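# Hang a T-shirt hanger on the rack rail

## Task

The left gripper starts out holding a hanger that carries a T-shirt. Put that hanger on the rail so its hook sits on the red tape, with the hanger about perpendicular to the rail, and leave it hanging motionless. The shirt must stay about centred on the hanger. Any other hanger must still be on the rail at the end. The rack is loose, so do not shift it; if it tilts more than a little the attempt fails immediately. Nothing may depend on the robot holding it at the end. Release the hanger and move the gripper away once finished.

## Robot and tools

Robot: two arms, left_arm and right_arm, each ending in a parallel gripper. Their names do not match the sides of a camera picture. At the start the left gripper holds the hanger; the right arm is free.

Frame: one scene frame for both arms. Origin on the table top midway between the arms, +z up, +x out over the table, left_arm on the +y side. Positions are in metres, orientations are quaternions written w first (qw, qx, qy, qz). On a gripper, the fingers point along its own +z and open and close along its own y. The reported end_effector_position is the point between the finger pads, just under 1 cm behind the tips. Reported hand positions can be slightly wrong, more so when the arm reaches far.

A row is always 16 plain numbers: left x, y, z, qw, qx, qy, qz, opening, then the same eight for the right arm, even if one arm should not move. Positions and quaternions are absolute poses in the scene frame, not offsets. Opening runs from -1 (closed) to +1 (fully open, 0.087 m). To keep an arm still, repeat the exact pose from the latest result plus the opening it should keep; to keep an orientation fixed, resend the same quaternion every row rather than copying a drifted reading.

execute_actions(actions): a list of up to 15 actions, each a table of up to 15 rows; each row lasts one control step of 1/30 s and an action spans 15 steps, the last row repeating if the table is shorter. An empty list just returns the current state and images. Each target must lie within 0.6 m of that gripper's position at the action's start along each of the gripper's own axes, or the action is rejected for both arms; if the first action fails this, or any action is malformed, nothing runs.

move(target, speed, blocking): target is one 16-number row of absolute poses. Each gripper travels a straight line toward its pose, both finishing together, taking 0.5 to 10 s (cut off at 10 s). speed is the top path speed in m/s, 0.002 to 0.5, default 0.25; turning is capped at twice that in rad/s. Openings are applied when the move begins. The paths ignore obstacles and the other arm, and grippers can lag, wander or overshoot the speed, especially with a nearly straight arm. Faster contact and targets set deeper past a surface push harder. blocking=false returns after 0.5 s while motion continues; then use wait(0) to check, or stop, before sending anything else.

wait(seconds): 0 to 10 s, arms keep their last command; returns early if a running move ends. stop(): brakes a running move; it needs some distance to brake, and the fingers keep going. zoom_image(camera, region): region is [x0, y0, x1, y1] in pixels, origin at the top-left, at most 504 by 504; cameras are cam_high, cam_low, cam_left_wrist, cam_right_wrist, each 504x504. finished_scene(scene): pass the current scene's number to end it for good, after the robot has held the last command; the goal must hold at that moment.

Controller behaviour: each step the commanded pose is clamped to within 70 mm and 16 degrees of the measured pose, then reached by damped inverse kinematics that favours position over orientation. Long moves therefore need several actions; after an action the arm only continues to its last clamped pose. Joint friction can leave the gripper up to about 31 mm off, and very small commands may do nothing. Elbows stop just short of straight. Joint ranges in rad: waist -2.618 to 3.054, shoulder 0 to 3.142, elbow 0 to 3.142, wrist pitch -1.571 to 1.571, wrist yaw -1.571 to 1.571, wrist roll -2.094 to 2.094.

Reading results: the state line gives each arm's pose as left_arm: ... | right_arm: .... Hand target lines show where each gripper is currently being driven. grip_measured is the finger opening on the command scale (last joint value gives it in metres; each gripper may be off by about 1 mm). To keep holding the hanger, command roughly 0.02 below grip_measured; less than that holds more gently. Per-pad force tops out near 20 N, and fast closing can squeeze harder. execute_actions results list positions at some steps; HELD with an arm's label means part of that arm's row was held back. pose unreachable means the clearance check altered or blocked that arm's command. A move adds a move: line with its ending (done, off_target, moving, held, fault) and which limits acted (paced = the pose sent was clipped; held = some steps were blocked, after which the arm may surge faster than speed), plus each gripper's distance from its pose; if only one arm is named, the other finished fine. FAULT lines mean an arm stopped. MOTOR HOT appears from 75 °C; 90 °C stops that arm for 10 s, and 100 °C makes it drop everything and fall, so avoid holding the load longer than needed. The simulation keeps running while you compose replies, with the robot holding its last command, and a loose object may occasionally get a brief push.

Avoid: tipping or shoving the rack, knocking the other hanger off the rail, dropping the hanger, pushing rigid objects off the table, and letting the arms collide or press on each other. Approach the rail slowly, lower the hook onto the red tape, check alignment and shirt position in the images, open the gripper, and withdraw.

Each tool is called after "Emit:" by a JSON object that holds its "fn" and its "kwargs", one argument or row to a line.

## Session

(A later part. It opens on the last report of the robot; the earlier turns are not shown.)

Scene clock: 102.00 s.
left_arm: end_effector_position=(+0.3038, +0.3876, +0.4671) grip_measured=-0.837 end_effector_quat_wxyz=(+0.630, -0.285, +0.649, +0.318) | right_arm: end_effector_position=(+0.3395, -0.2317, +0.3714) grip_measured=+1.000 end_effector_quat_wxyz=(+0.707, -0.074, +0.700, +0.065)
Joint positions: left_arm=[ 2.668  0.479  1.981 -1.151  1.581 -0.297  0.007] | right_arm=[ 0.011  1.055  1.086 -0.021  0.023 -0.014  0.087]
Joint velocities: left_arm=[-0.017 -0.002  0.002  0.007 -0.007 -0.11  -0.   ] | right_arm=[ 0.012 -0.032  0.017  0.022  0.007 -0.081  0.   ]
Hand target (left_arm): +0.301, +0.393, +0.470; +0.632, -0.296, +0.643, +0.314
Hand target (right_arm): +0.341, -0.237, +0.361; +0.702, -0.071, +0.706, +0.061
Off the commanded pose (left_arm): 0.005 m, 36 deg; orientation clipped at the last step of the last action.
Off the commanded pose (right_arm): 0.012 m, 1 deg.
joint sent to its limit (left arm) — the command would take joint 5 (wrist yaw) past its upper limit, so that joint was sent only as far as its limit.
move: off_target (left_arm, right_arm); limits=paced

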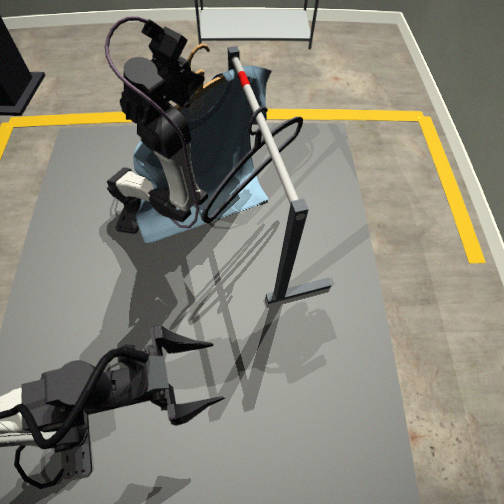

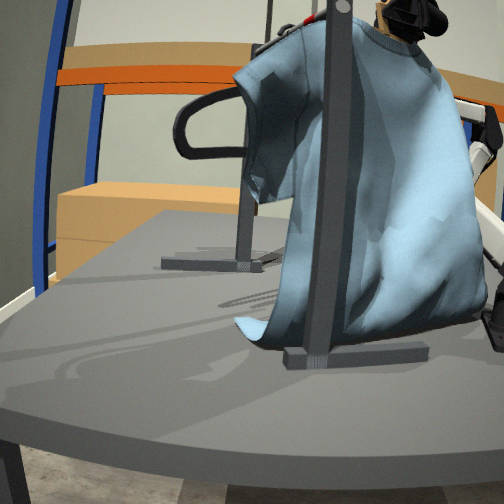

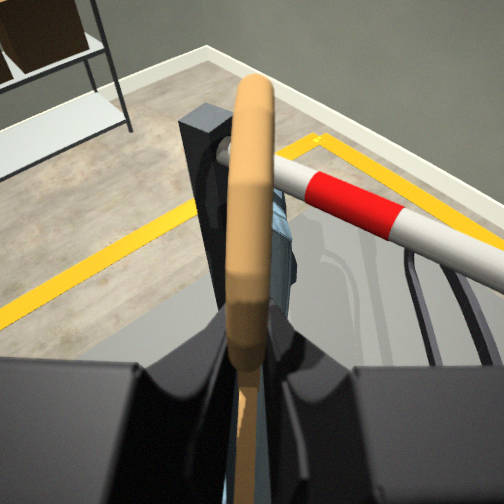

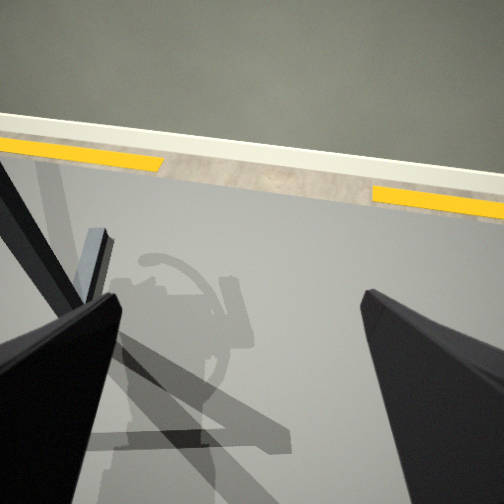

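Emit:
{"fn": "move", "kwargs": {
  "target": [0.2,0.36,0.47,0.701,-0.092,0.701,0.092,-1,0.341,-0.237,0.361,0.702,-0.071,0.706,0.061,1],
  "speed": 0.08
}}

Emit:
{"fn": "move", "kwargs": {
  "target": [0.21,0.385,0.47,0.706,0.031,0.706,-0.031,-1,0.341,-0.237,0.361,0.702,-0.071,0.706,0.061,1],
  "speed": 0.06
}}

Emit:
{"fn": "move", "kwargs": {
  "target": [0.27,0.39,0.47,0.706,-0.031,0.706,0.031,-1,0.341,-0.237,0.361,0.702,-0.071,0.706,0.061,1],
  "speed": 0.06
}}

Scene clock: 113.27 s.
left_arm: end_effector_position=(+0.1977, +0.3494, +0.4672) grip_measured=-0.837 end_effector_quat_wxyz=(+0.696, -0.092, +0.706, +0.089) | right_arm: end_effector_position=(+0.3395, -0.2317, +0.3714) grip_measured=+1.000 end_effector_quat_wxyz=(+0.707, -0.074, +0.700, +0.065)
Joint positions: left_arm=[ 1.479  0.621  1.735 -1.141  1.017  0.02   0.007] | right_arm=[ 0.011  1.055  1.086 -0.021  0.023 -0.014  0.087]
Joint velocities: left_arm=[-0.017  0.007  0.007 -0.007  0.007 -0.022  0.001] | right_arm=[-0.012  0.002  0.012  0.066 -0.007  0.007  0.   ]
Hand target (left_arm): +0.199, +0.357, +0.470; +0.698, -0.092, +0.704, +0.092
Hand target (right_arm): +0.341, -0.237, +0.361; +0.702, -0.071, +0.706, +0.061
Off the commanded pose (left_arm): 0.011 m, 1 deg.
Off the commanded pose (right_arm): 0.012 m, 1 deg.
move: off_target (left_arm, right_arm)

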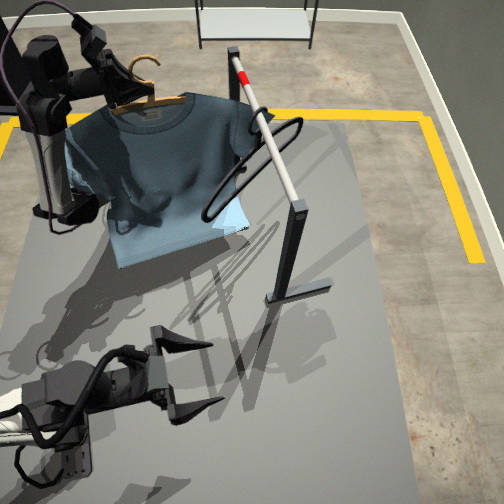

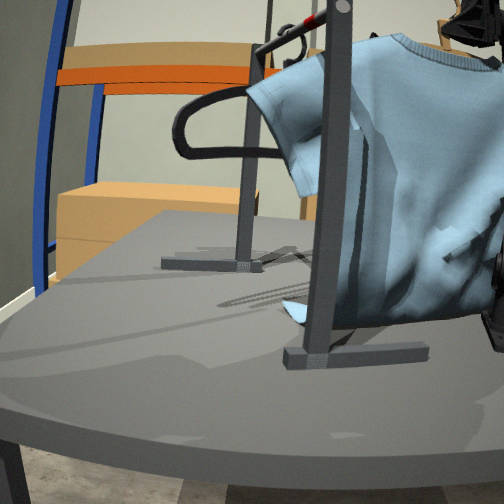

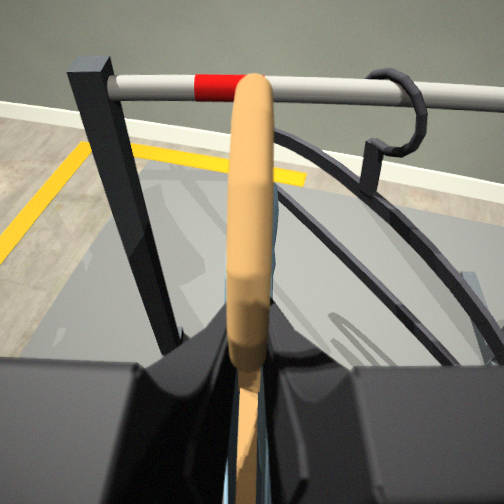

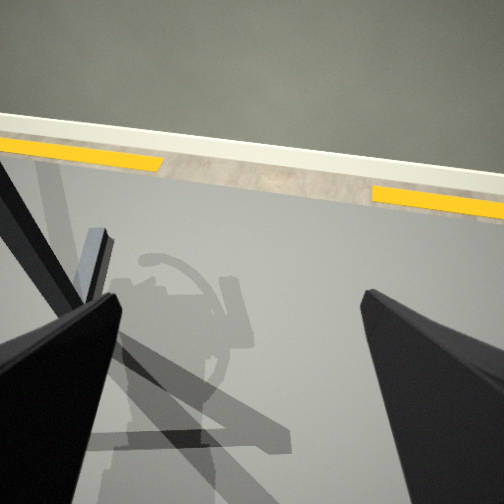

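Scene clock: 117.33 s.
left_arm: end_effector_position=(+0.2116, +0.3778, +0.4627) grip_measured=-0.838 end_effector_quat_wxyz=(+0.699, +0.053, +0.713, -0.015) | right_arm: end_effector_position=(+0.3395, -0.2317, +0.3714) grip_measured=+1.000 end_effector_quat_wxyz=(+0.707, -0.074, +0.700, +0.065)
Joint positions: left_arm=[-0.946  0.661  1.632 -1.017 -1.057  0.012  0.007] | right_arm=[ 0.011  1.055  1.086 -0.021  0.023 -0.014  0.087]
Joint velocities: left_arm=[-0.037 -0.007  0.002 -0.007 -0.022 -0.022  0.   ] | right_arm=[ 0.012 -0.002 -0.002 -0.051  0.022 -0.007  0.   ]
Hand target (left_arm): +0.209, +0.387, +0.470; +0.705, +0.035, +0.707, -0.026
Hand target (right_arm): +0.341, -0.237, +0.361; +0.702, -0.071, +0.706, +0.061
Off the commanded pose (left_arm): 0.010 m, 3 deg.
Off the commanded pose (right_arm): 0.012 m, 1 deg.
move: off_target (left_arm, right_arm)

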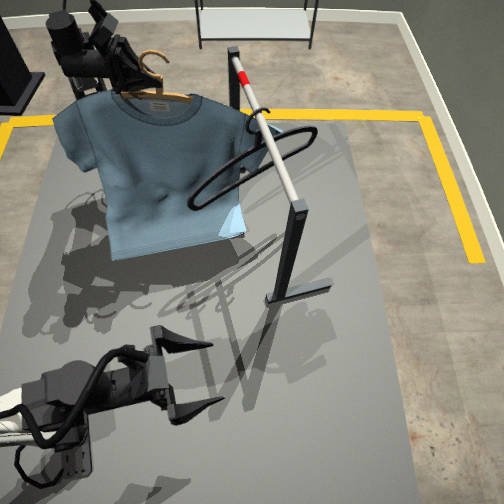

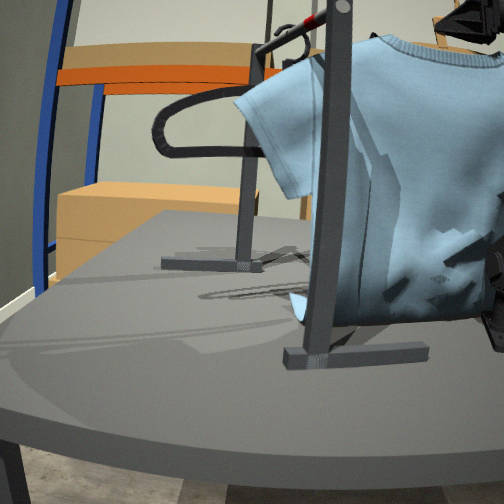

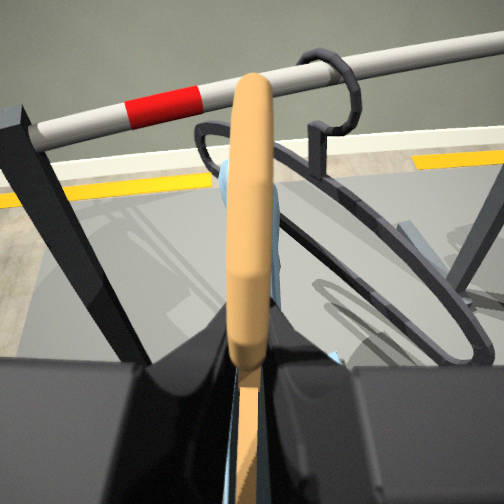

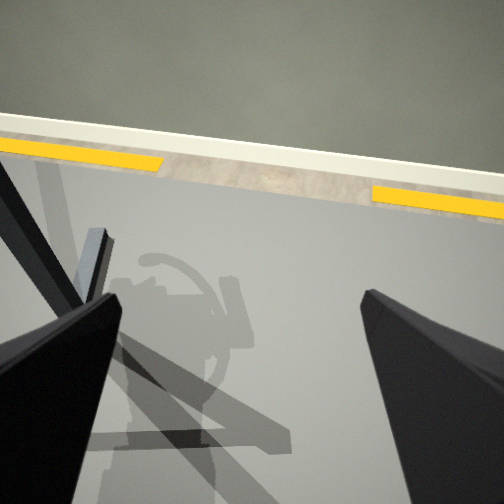

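Scene clock: 119.20 s.
left_arm: end_effector_position=(+0.2226, +0.3939, +0.4659) grip_measured=-0.837 end_effector_quat_wxyz=(+0.707, -0.002, +0.707, +0.009) | right_arm: end_effector_position=(+0.3395, -0.2317, +0.3714) grip_measured=+1.000 end_effector_quat_wxyz=(+0.707, -0.074, +0.700, +0.065)
Joint positions: left_arm=[-1.324  0.661  1.615 -0.988 -1.547 -0.024  0.007] | right_arm=[ 0.011  1.055  1.086 -0.021  0.023 -0.014  0.087]
Joint velocities: left_arm=[ 0.017  0.002  0.002  0.037  0.081 -0.022  0.   ] | right_arm=[-0.002 -0.002 -0.037 -0.022 -0.037  0.066  0.   ]
Hand target (left_arm): +0.223, +0.389, +0.470; +0.707, -0.014, +0.707, +0.015
Hand target (right_arm): +0.341, -0.237, +0.361; +0.702, -0.071, +0.706, +0.061
Off the commanded pose (left_arm): 0.048 m, 4 deg.
Off the commanded pose (right_arm): 0.012 m, 1 deg.
joint sent to its limit (left arm) — the command would take joint 5 (wrist yaw) past its lower limit, so that joint was sent only as far as its limit.
move: off_target (left_arm, right_arm)

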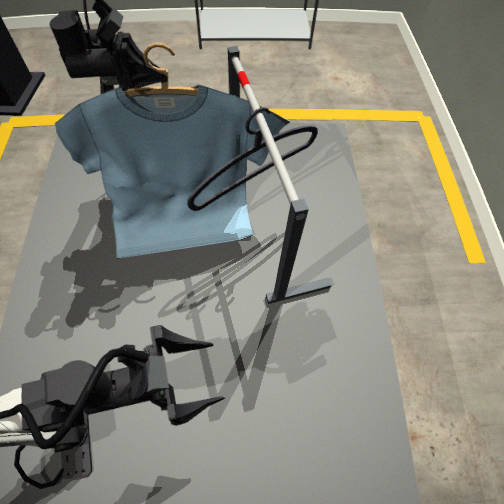

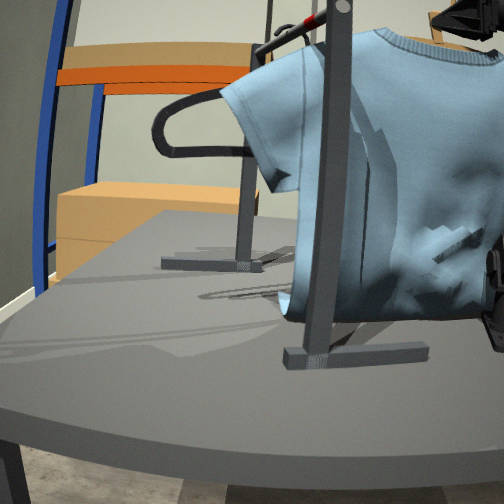

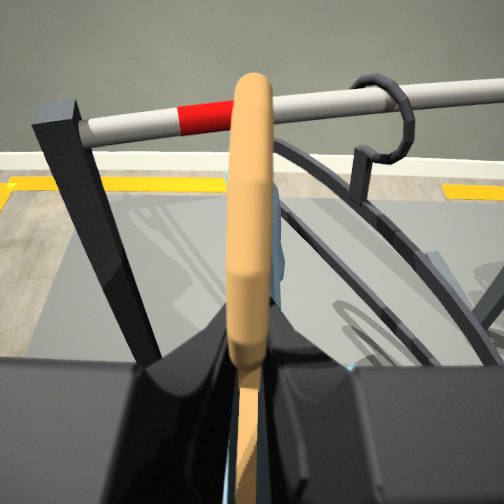

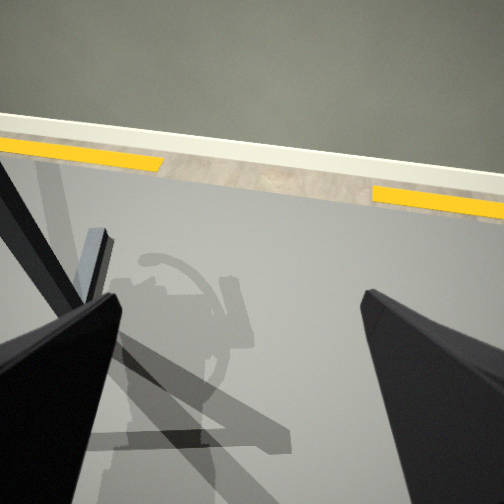

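Emit:
{"fn": "move", "kwargs": {
  "target": [0.13,0.368,0.47,0.706,-0.031,0.706,0.031,-1,0.341,-0.237,0.361,0.702,-0.071,0.706,0.061,1],
  "speed": 0.08
}}

Emit:
{"fn": "move", "kwargs": {
  "target": [0.19,0.373,0.47,0.706,-0.031,0.706,0.031,-1,0.341,-0.237,0.361,0.702,-0.071,0.706,0.061,1],
  "speed": 0.08
}}

Scene clock: 126.53 s.
left_arm: end_effector_position=(+0.1388, +0.3688, +0.4592) grip_measured=-0.837 end_effector_quat_wxyz=(+0.687, -0.040, +0.725, +0.026) | right_arm: end_effector_position=(+0.3395, -0.2317, +0.3714) grip_measured=+1.000 end_effector_quat_wxyz=(+0.707, -0.074, +0.700, +0.065)
Joint positions: left_arm=[ 0.393  0.612  1.786 -1.229  0.094 -0.013  0.007] | right_arm=[ 0.011  1.055  1.086 -0.021  0.023 -0.014  0.087]
Joint velocities: left_arm=[ 0.002 -0.017 -0.002 -0.095 -0.007 -0.022  0.   ] | right_arm=[-0.017 -0.002 -0.022 -0.037 -0.051 -0.037  0.   ]
Hand target (left_arm): +0.129, +0.365, +0.469; +0.704, -0.034, +0.709, +0.028
Hand target (right_arm): +0.341, -0.237, +0.361; +0.702, -0.071, +0.706, +0.061
Off the commanded pose (left_arm): 0.014 m, 3 deg.
Off the commanded pose (right_arm): 0.012 m, 1 deg.
move: off_target (left_arm, right_arm)

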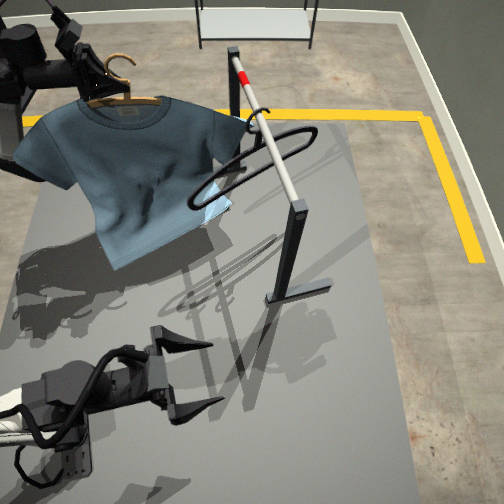

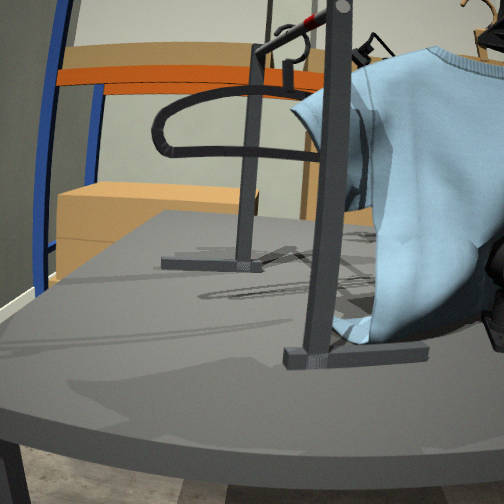

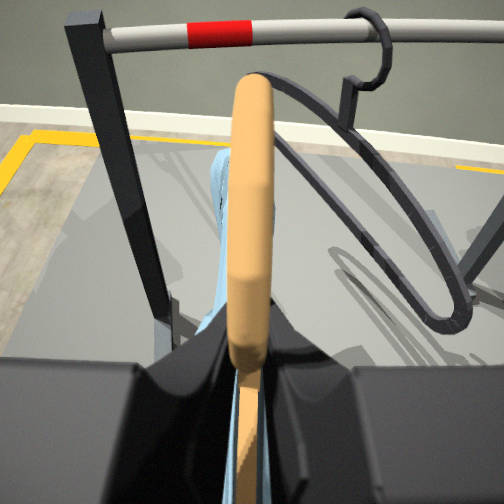

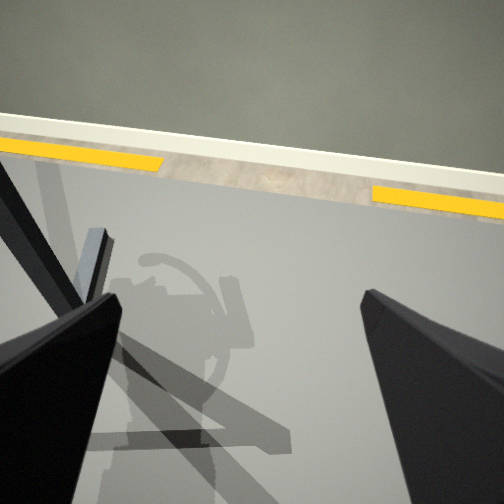

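Scene clock: 127.77 s.
left_arm: end_effector_position=(+0.1813, +0.3724, +0.4623) grip_measured=-0.837 end_effector_quat_wxyz=(+0.698, -0.037, +0.715, +0.028) | right_arm: end_effector_position=(+0.3395, -0.2317, +0.3714) grip_measured=+1.000 end_effector_quat_wxyz=(+0.707, -0.074, +0.700, +0.065)
Joint positions: left_arm=[ 0.498  0.634  1.657 -1.049  0.199 -0.006  0.007] | right_arm=[ 0.011  1.055  1.086 -0.021  0.023 -0.014  0.087]
Joint velocities: left_arm=[ 0.022  0.007 -0.007  0.007 -0.022 -0.066 -0.   ] | right_arm=[-0.017 -0.002  0.007 -0.066 -0.007 -0.037  0.   ]
Hand target (left_arm): +0.190, +0.374, +0.469; +0.706, -0.031, +0.707, +0.031
Hand target (right_arm): +0.341, -0.237, +0.361; +0.702, -0.071, +0.706, +0.061
Off the commanded pose (left_arm): 0.012 m, 2 deg.
Off the commanded pose (right_arm): 0.012 m, 1 deg.
move: off_target (left_arm, right_arm)

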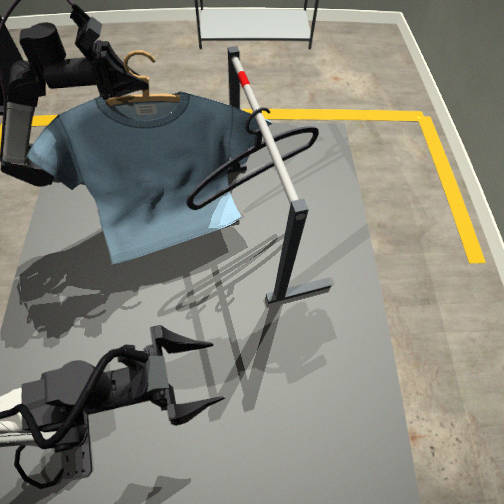

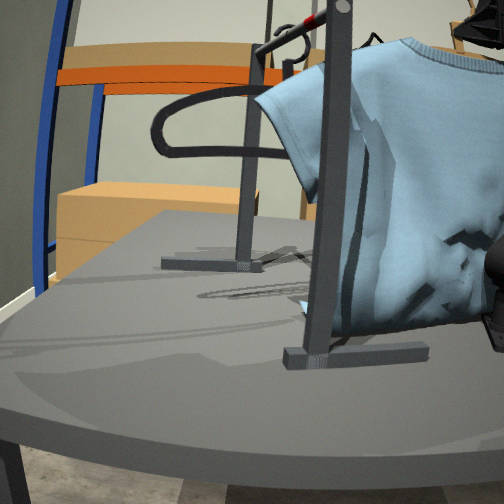

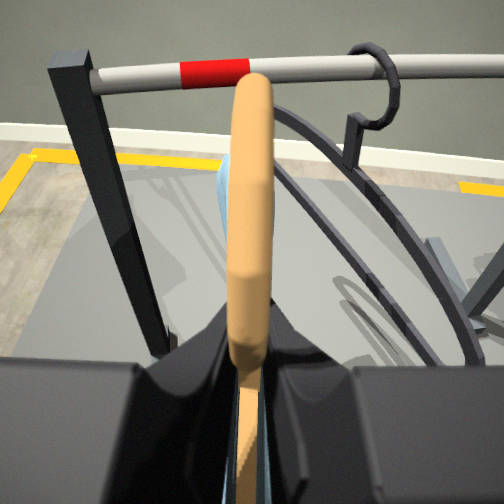

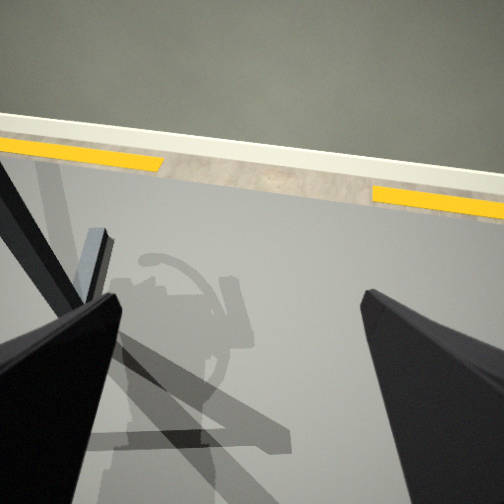

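Move along waist direction (~0.3 rad).

Emit:
{"fn": "move", "kwargs": {
  "target": [0.29,0.404,0.47,0.706,-0.031,0.706,0.031,-1,0.341,-0.237,0.361,0.702,-0.071,0.706,0.061,1],
  "speed": 0.12
}}

Scene clock: 132.17 s.
left_arm: end_effector_position=(+0.2823, +0.4028, +0.4629) grip_measured=-0.837 end_effector_quat_wxyz=(+0.695, -0.037, +0.717, +0.027) | right_arm: end_effector_position=(+0.3395, -0.2317, +0.3714) grip_measured=+1.000 end_effector_quat_wxyz=(+0.707, -0.074, +0.700, +0.065)
Joint positions: left_arm=[ 0.503  0.829  1.532 -0.735  0.206 -0.005  0.007] | right_arm=[ 0.011  1.055  1.086 -0.021  0.023 -0.014  0.087]
Joint velocities: left_arm=[-0.007  0.002  0.007 -0.022 -0.051  0.007 -0.001] | right_arm=[ 0.002 -0.007  0.012 -0.022  0.037 -0.066  0.   ]
Hand target (left_arm): +0.289, +0.405, +0.470; +0.706, -0.031, +0.707, +0.031
Hand target (right_arm): +0.341, -0.237, +0.361; +0.702, -0.071, +0.706, +0.061
Off the commanded pose (left_arm): 0.011 m, 2 deg.
Off the commanded pose (right_arm): 0.012 m, 1 deg.
move: off_target (left_arm, right_arm)

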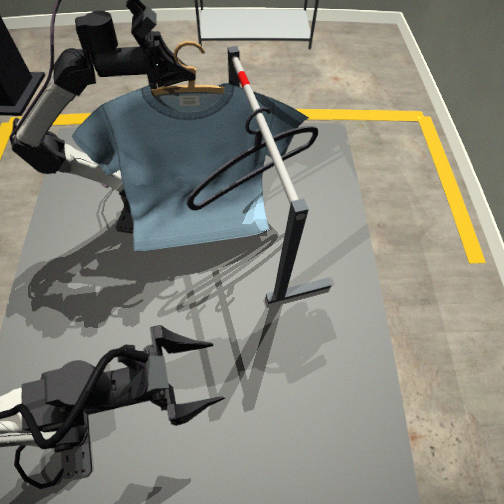

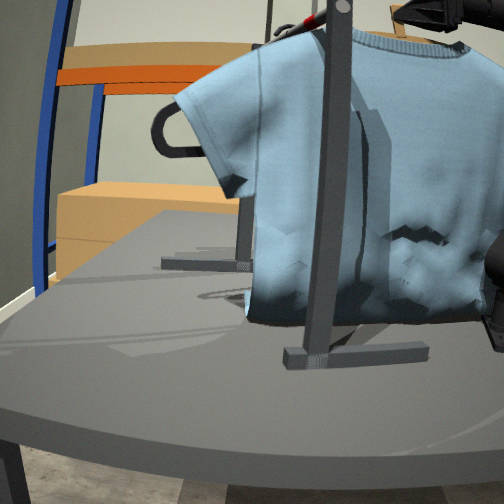

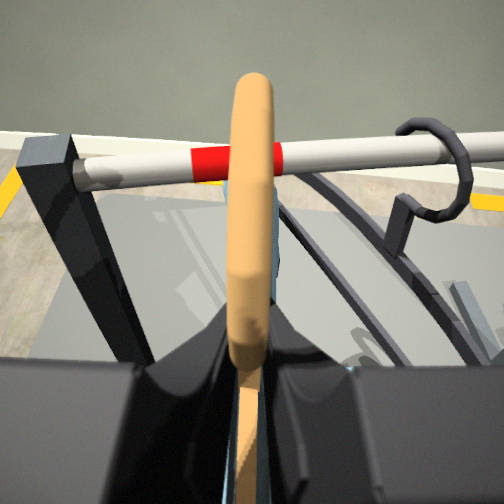

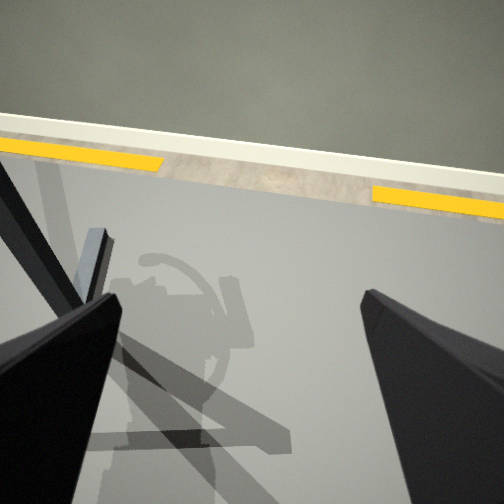

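Emit:
{"fn": "move", "kwargs": {
  "target": [0.35,0.415,0.45,0.704,-0.062,0.704,0.062,-1,0.341,-0.237,0.361,0.702,-0.071,0.706,0.061,1],
  "speed": 0.07
}}

Emit:
{"fn": "zoom_image", "kwargs": {
  "camera": "cam_high",
  "region": [150,20,290,130]
}}

Scene clock: 138.60 s.
left_arm: end_effector_position=(+0.3419, +0.4157, +0.4449) grip_measured=-0.837 end_effector_quat_wxyz=(+0.695, -0.063, +0.714, +0.059) | right_arm: end_effector_position=(+0.3395, -0.2317, +0.3714) grip_measured=+1.000 end_effector_quat_wxyz=(+0.707, -0.074, +0.700, +0.065)
Joint positions: left_arm=[ 0.345  0.928  1.421 -0.52  -0.034 -0.005  0.007] | right_arm=[ 0.011  1.055  1.086 -0.021  0.023 -0.014  0.087]
Joint velocities: left_arm=[ 0.007 -0.022 -0.022  0.051 -0.066 -0.022 -0.002] | right_arm=[-0.002 -0.002  0.002  0.007  0.022 -0.007  0.   ]
Hand target (left_arm): +0.349, +0.416, +0.450; +0.704, -0.061, +0.705, +0.062
Hand target (right_arm): +0.341, -0.237, +0.361; +0.702, -0.071, +0.706, +0.061
Off the commanded pose (left_arm): 0.010 m, 2 deg.
Off the commanded pose (right_arm): 0.012 m, 1 deg.
move: off_target (right_arm)

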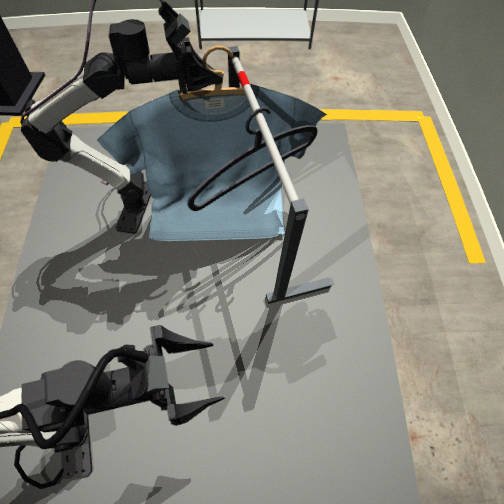

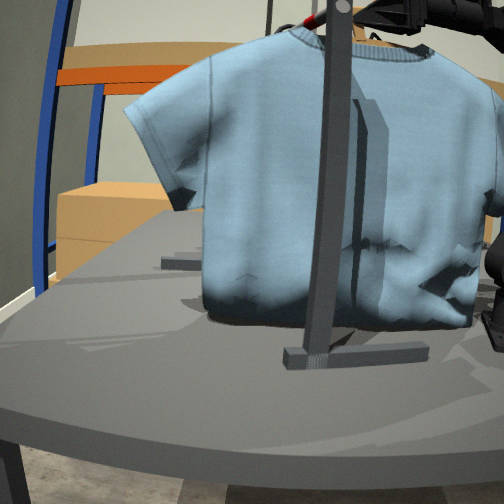

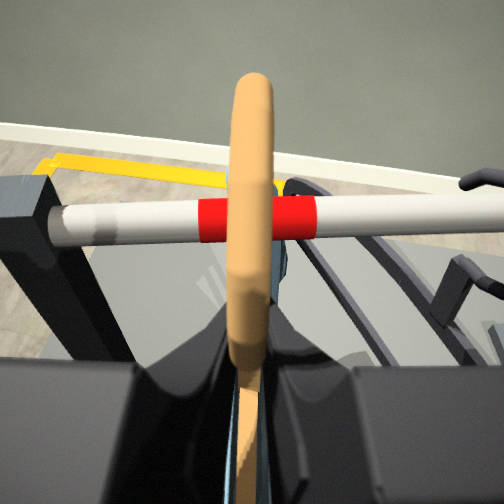

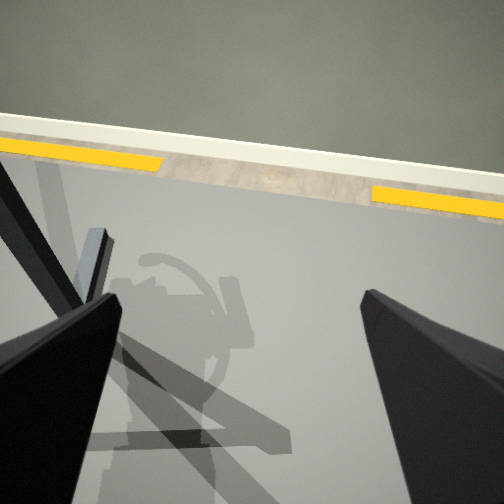

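Region (150, 20, 290, 130) of cam_high's 504x504 image, scaled by 3.600, with more detail than that image has; it fills the top 396 rows of this view, and the rest is white.

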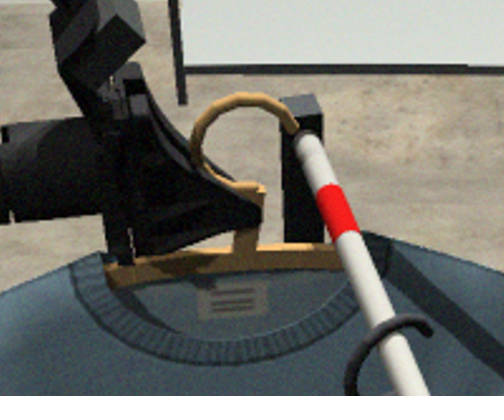

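Emit:
{"fn": "move", "kwargs": {
  "target": [0.355,0.417,0.422,0.704,-0.062,0.704,0.062,-1,0.341,-0.237,0.361,0.702,-0.071,0.706,0.061,1],
  "speed": 0.06
}}

Emit:
{"fn": "move", "kwargs": {
  "target": [0.405,0.425,0.422,0.704,-0.062,0.704,0.062,-1,0.341,-0.237,0.361,0.702,-0.071,0.706,0.061,1],
  "speed": 0.05
}}

Emit:
{"fn": "zoom_image", "kwargs": {
  "camera": "cam_high",
  "region": [150,20,290,130]
}}

Scene clock: 145.20 s.
left_arm: end_effector_position=(+0.3583, +0.4182, +0.4072) grip_measured=-0.837 end_effector_quat_wxyz=(+0.683, -0.064, +0.726, +0.059) | right_arm: end_effector_position=(+0.3395, -0.2317, +0.3714) grip_measured=+1.000 end_effector_quat_wxyz=(+0.707, -0.074, +0.700, +0.065)
Joint positions: left_arm=[ 0.345  0.914  1.27  -0.417 -0.036 -0.005  0.007] | right_arm=[ 0.011  1.055  1.086 -0.021  0.023 -0.014  0.087]
Joint velocities: left_arm=[-0.002 -0.017 -0.007  0.037 -0.066 -0.095  0.   ] | right_arm=[ 0.002  0.012 -0.007  0.037  0.007 -0.022  0.   ]
Hand target (left_arm): +0.355, +0.417, +0.422; +0.704, -0.062, +0.705, +0.062
Hand target (right_arm): +0.341, -0.237, +0.361; +0.702, -0.071, +0.706, +0.061
Off the commanded pose (left_arm): 0.015 m, 4 deg.
Off the commanded pose (right_arm): 0.012 m, 1 deg.
move: off_target (left_arm, right_arm)

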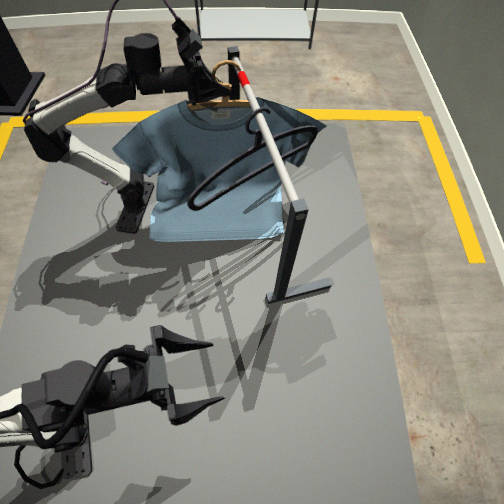

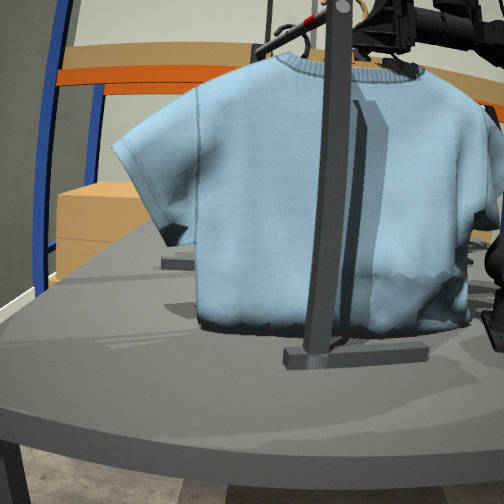

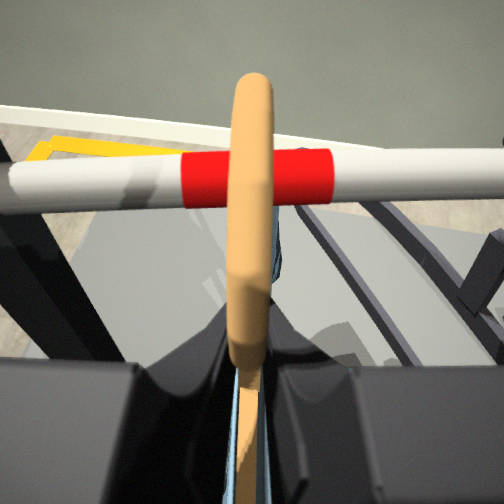

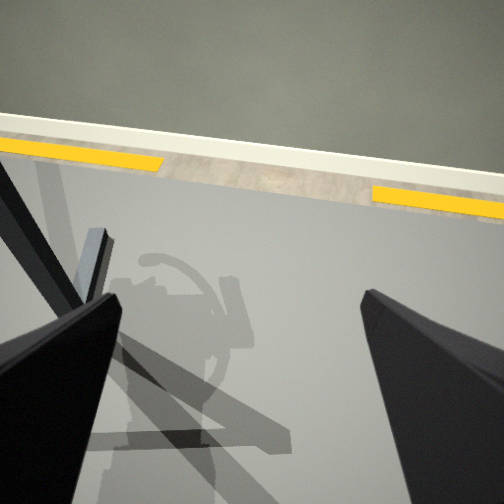

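Scene clock: 146.53 s.
left_arm: end_effector_position=(+0.3983, +0.4237, +0.4025) grip_measured=-0.837 end_effector_quat_wxyz=(+0.682, -0.064, +0.726, +0.059) | right_arm: end_effector_position=(+0.3395, -0.2317, +0.3714) grip_measured=+1.000 end_effector_quat_wxyz=(+0.707, -0.074, +0.700, +0.065)
Joint positions: left_arm=[ 0.345  1.036  1.286 -0.312 -0.036 -0.005  0.007] | right_arm=[ 0.011  1.055  1.086 -0.021  0.023 -0.014  0.087]
Joint velocities: left_arm=[-0.002 -0.007 -0.012 -0.007  0.022 -0.11  -0.001] | right_arm=[-0.007 -0.002 -0.007  0.066 -0.037  0.037  0.   ]
Hand target (left_arm): +0.403, +0.425, +0.422; +0.704, -0.062, +0.704, +0.062
Hand target (right_arm): +0.341, -0.237, +0.361; +0.702, -0.071, +0.706, +0.061
Off the commanded pose (left_arm): 0.021 m, 4 deg.
Off the commanded pose (right_arm): 0.012 m, 1 deg.
move: off_target (left_arm, right_arm)

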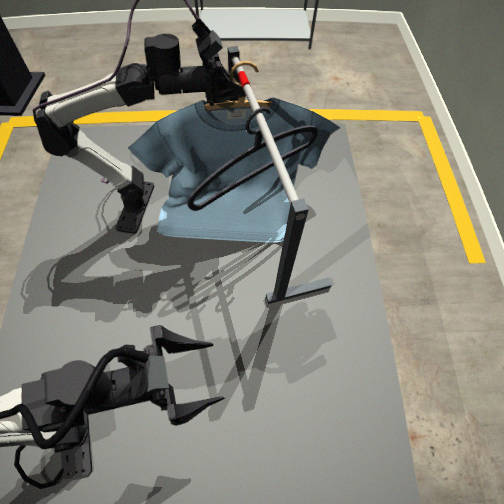

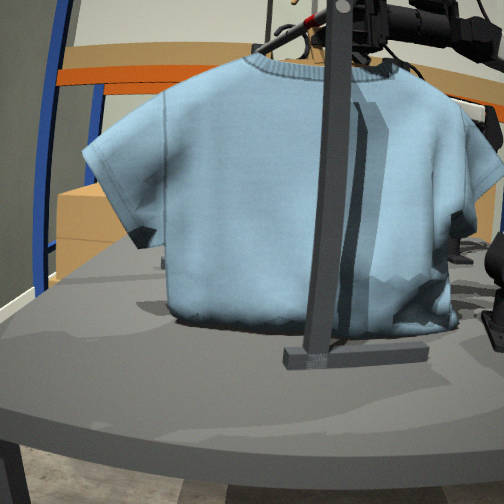

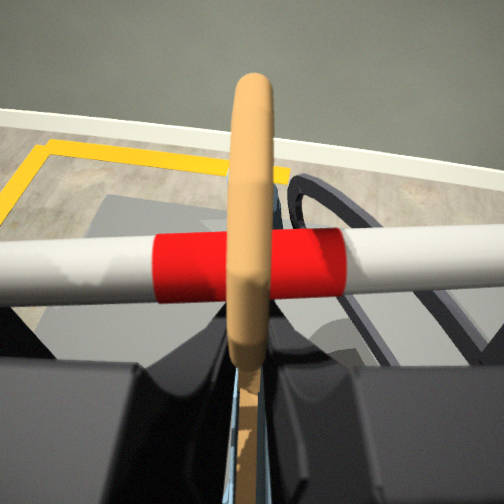

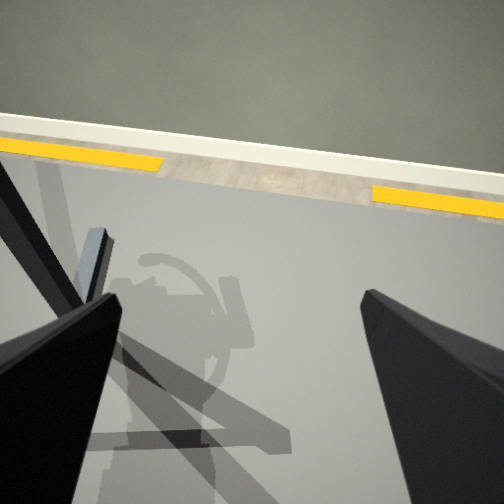

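Region (150, 20, 290, 130) of cam_high's 504x504 image, scaled by 3.600, with more detail than that image has; it fills the top 396 rows of this view, and the rest is white.

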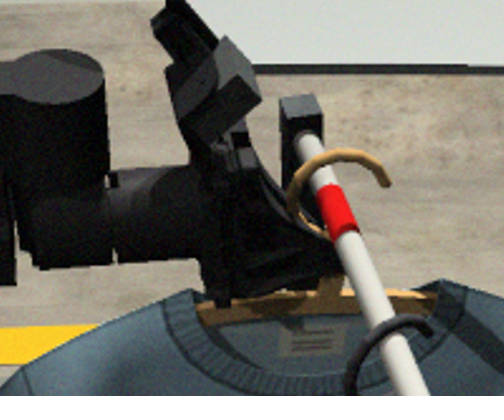

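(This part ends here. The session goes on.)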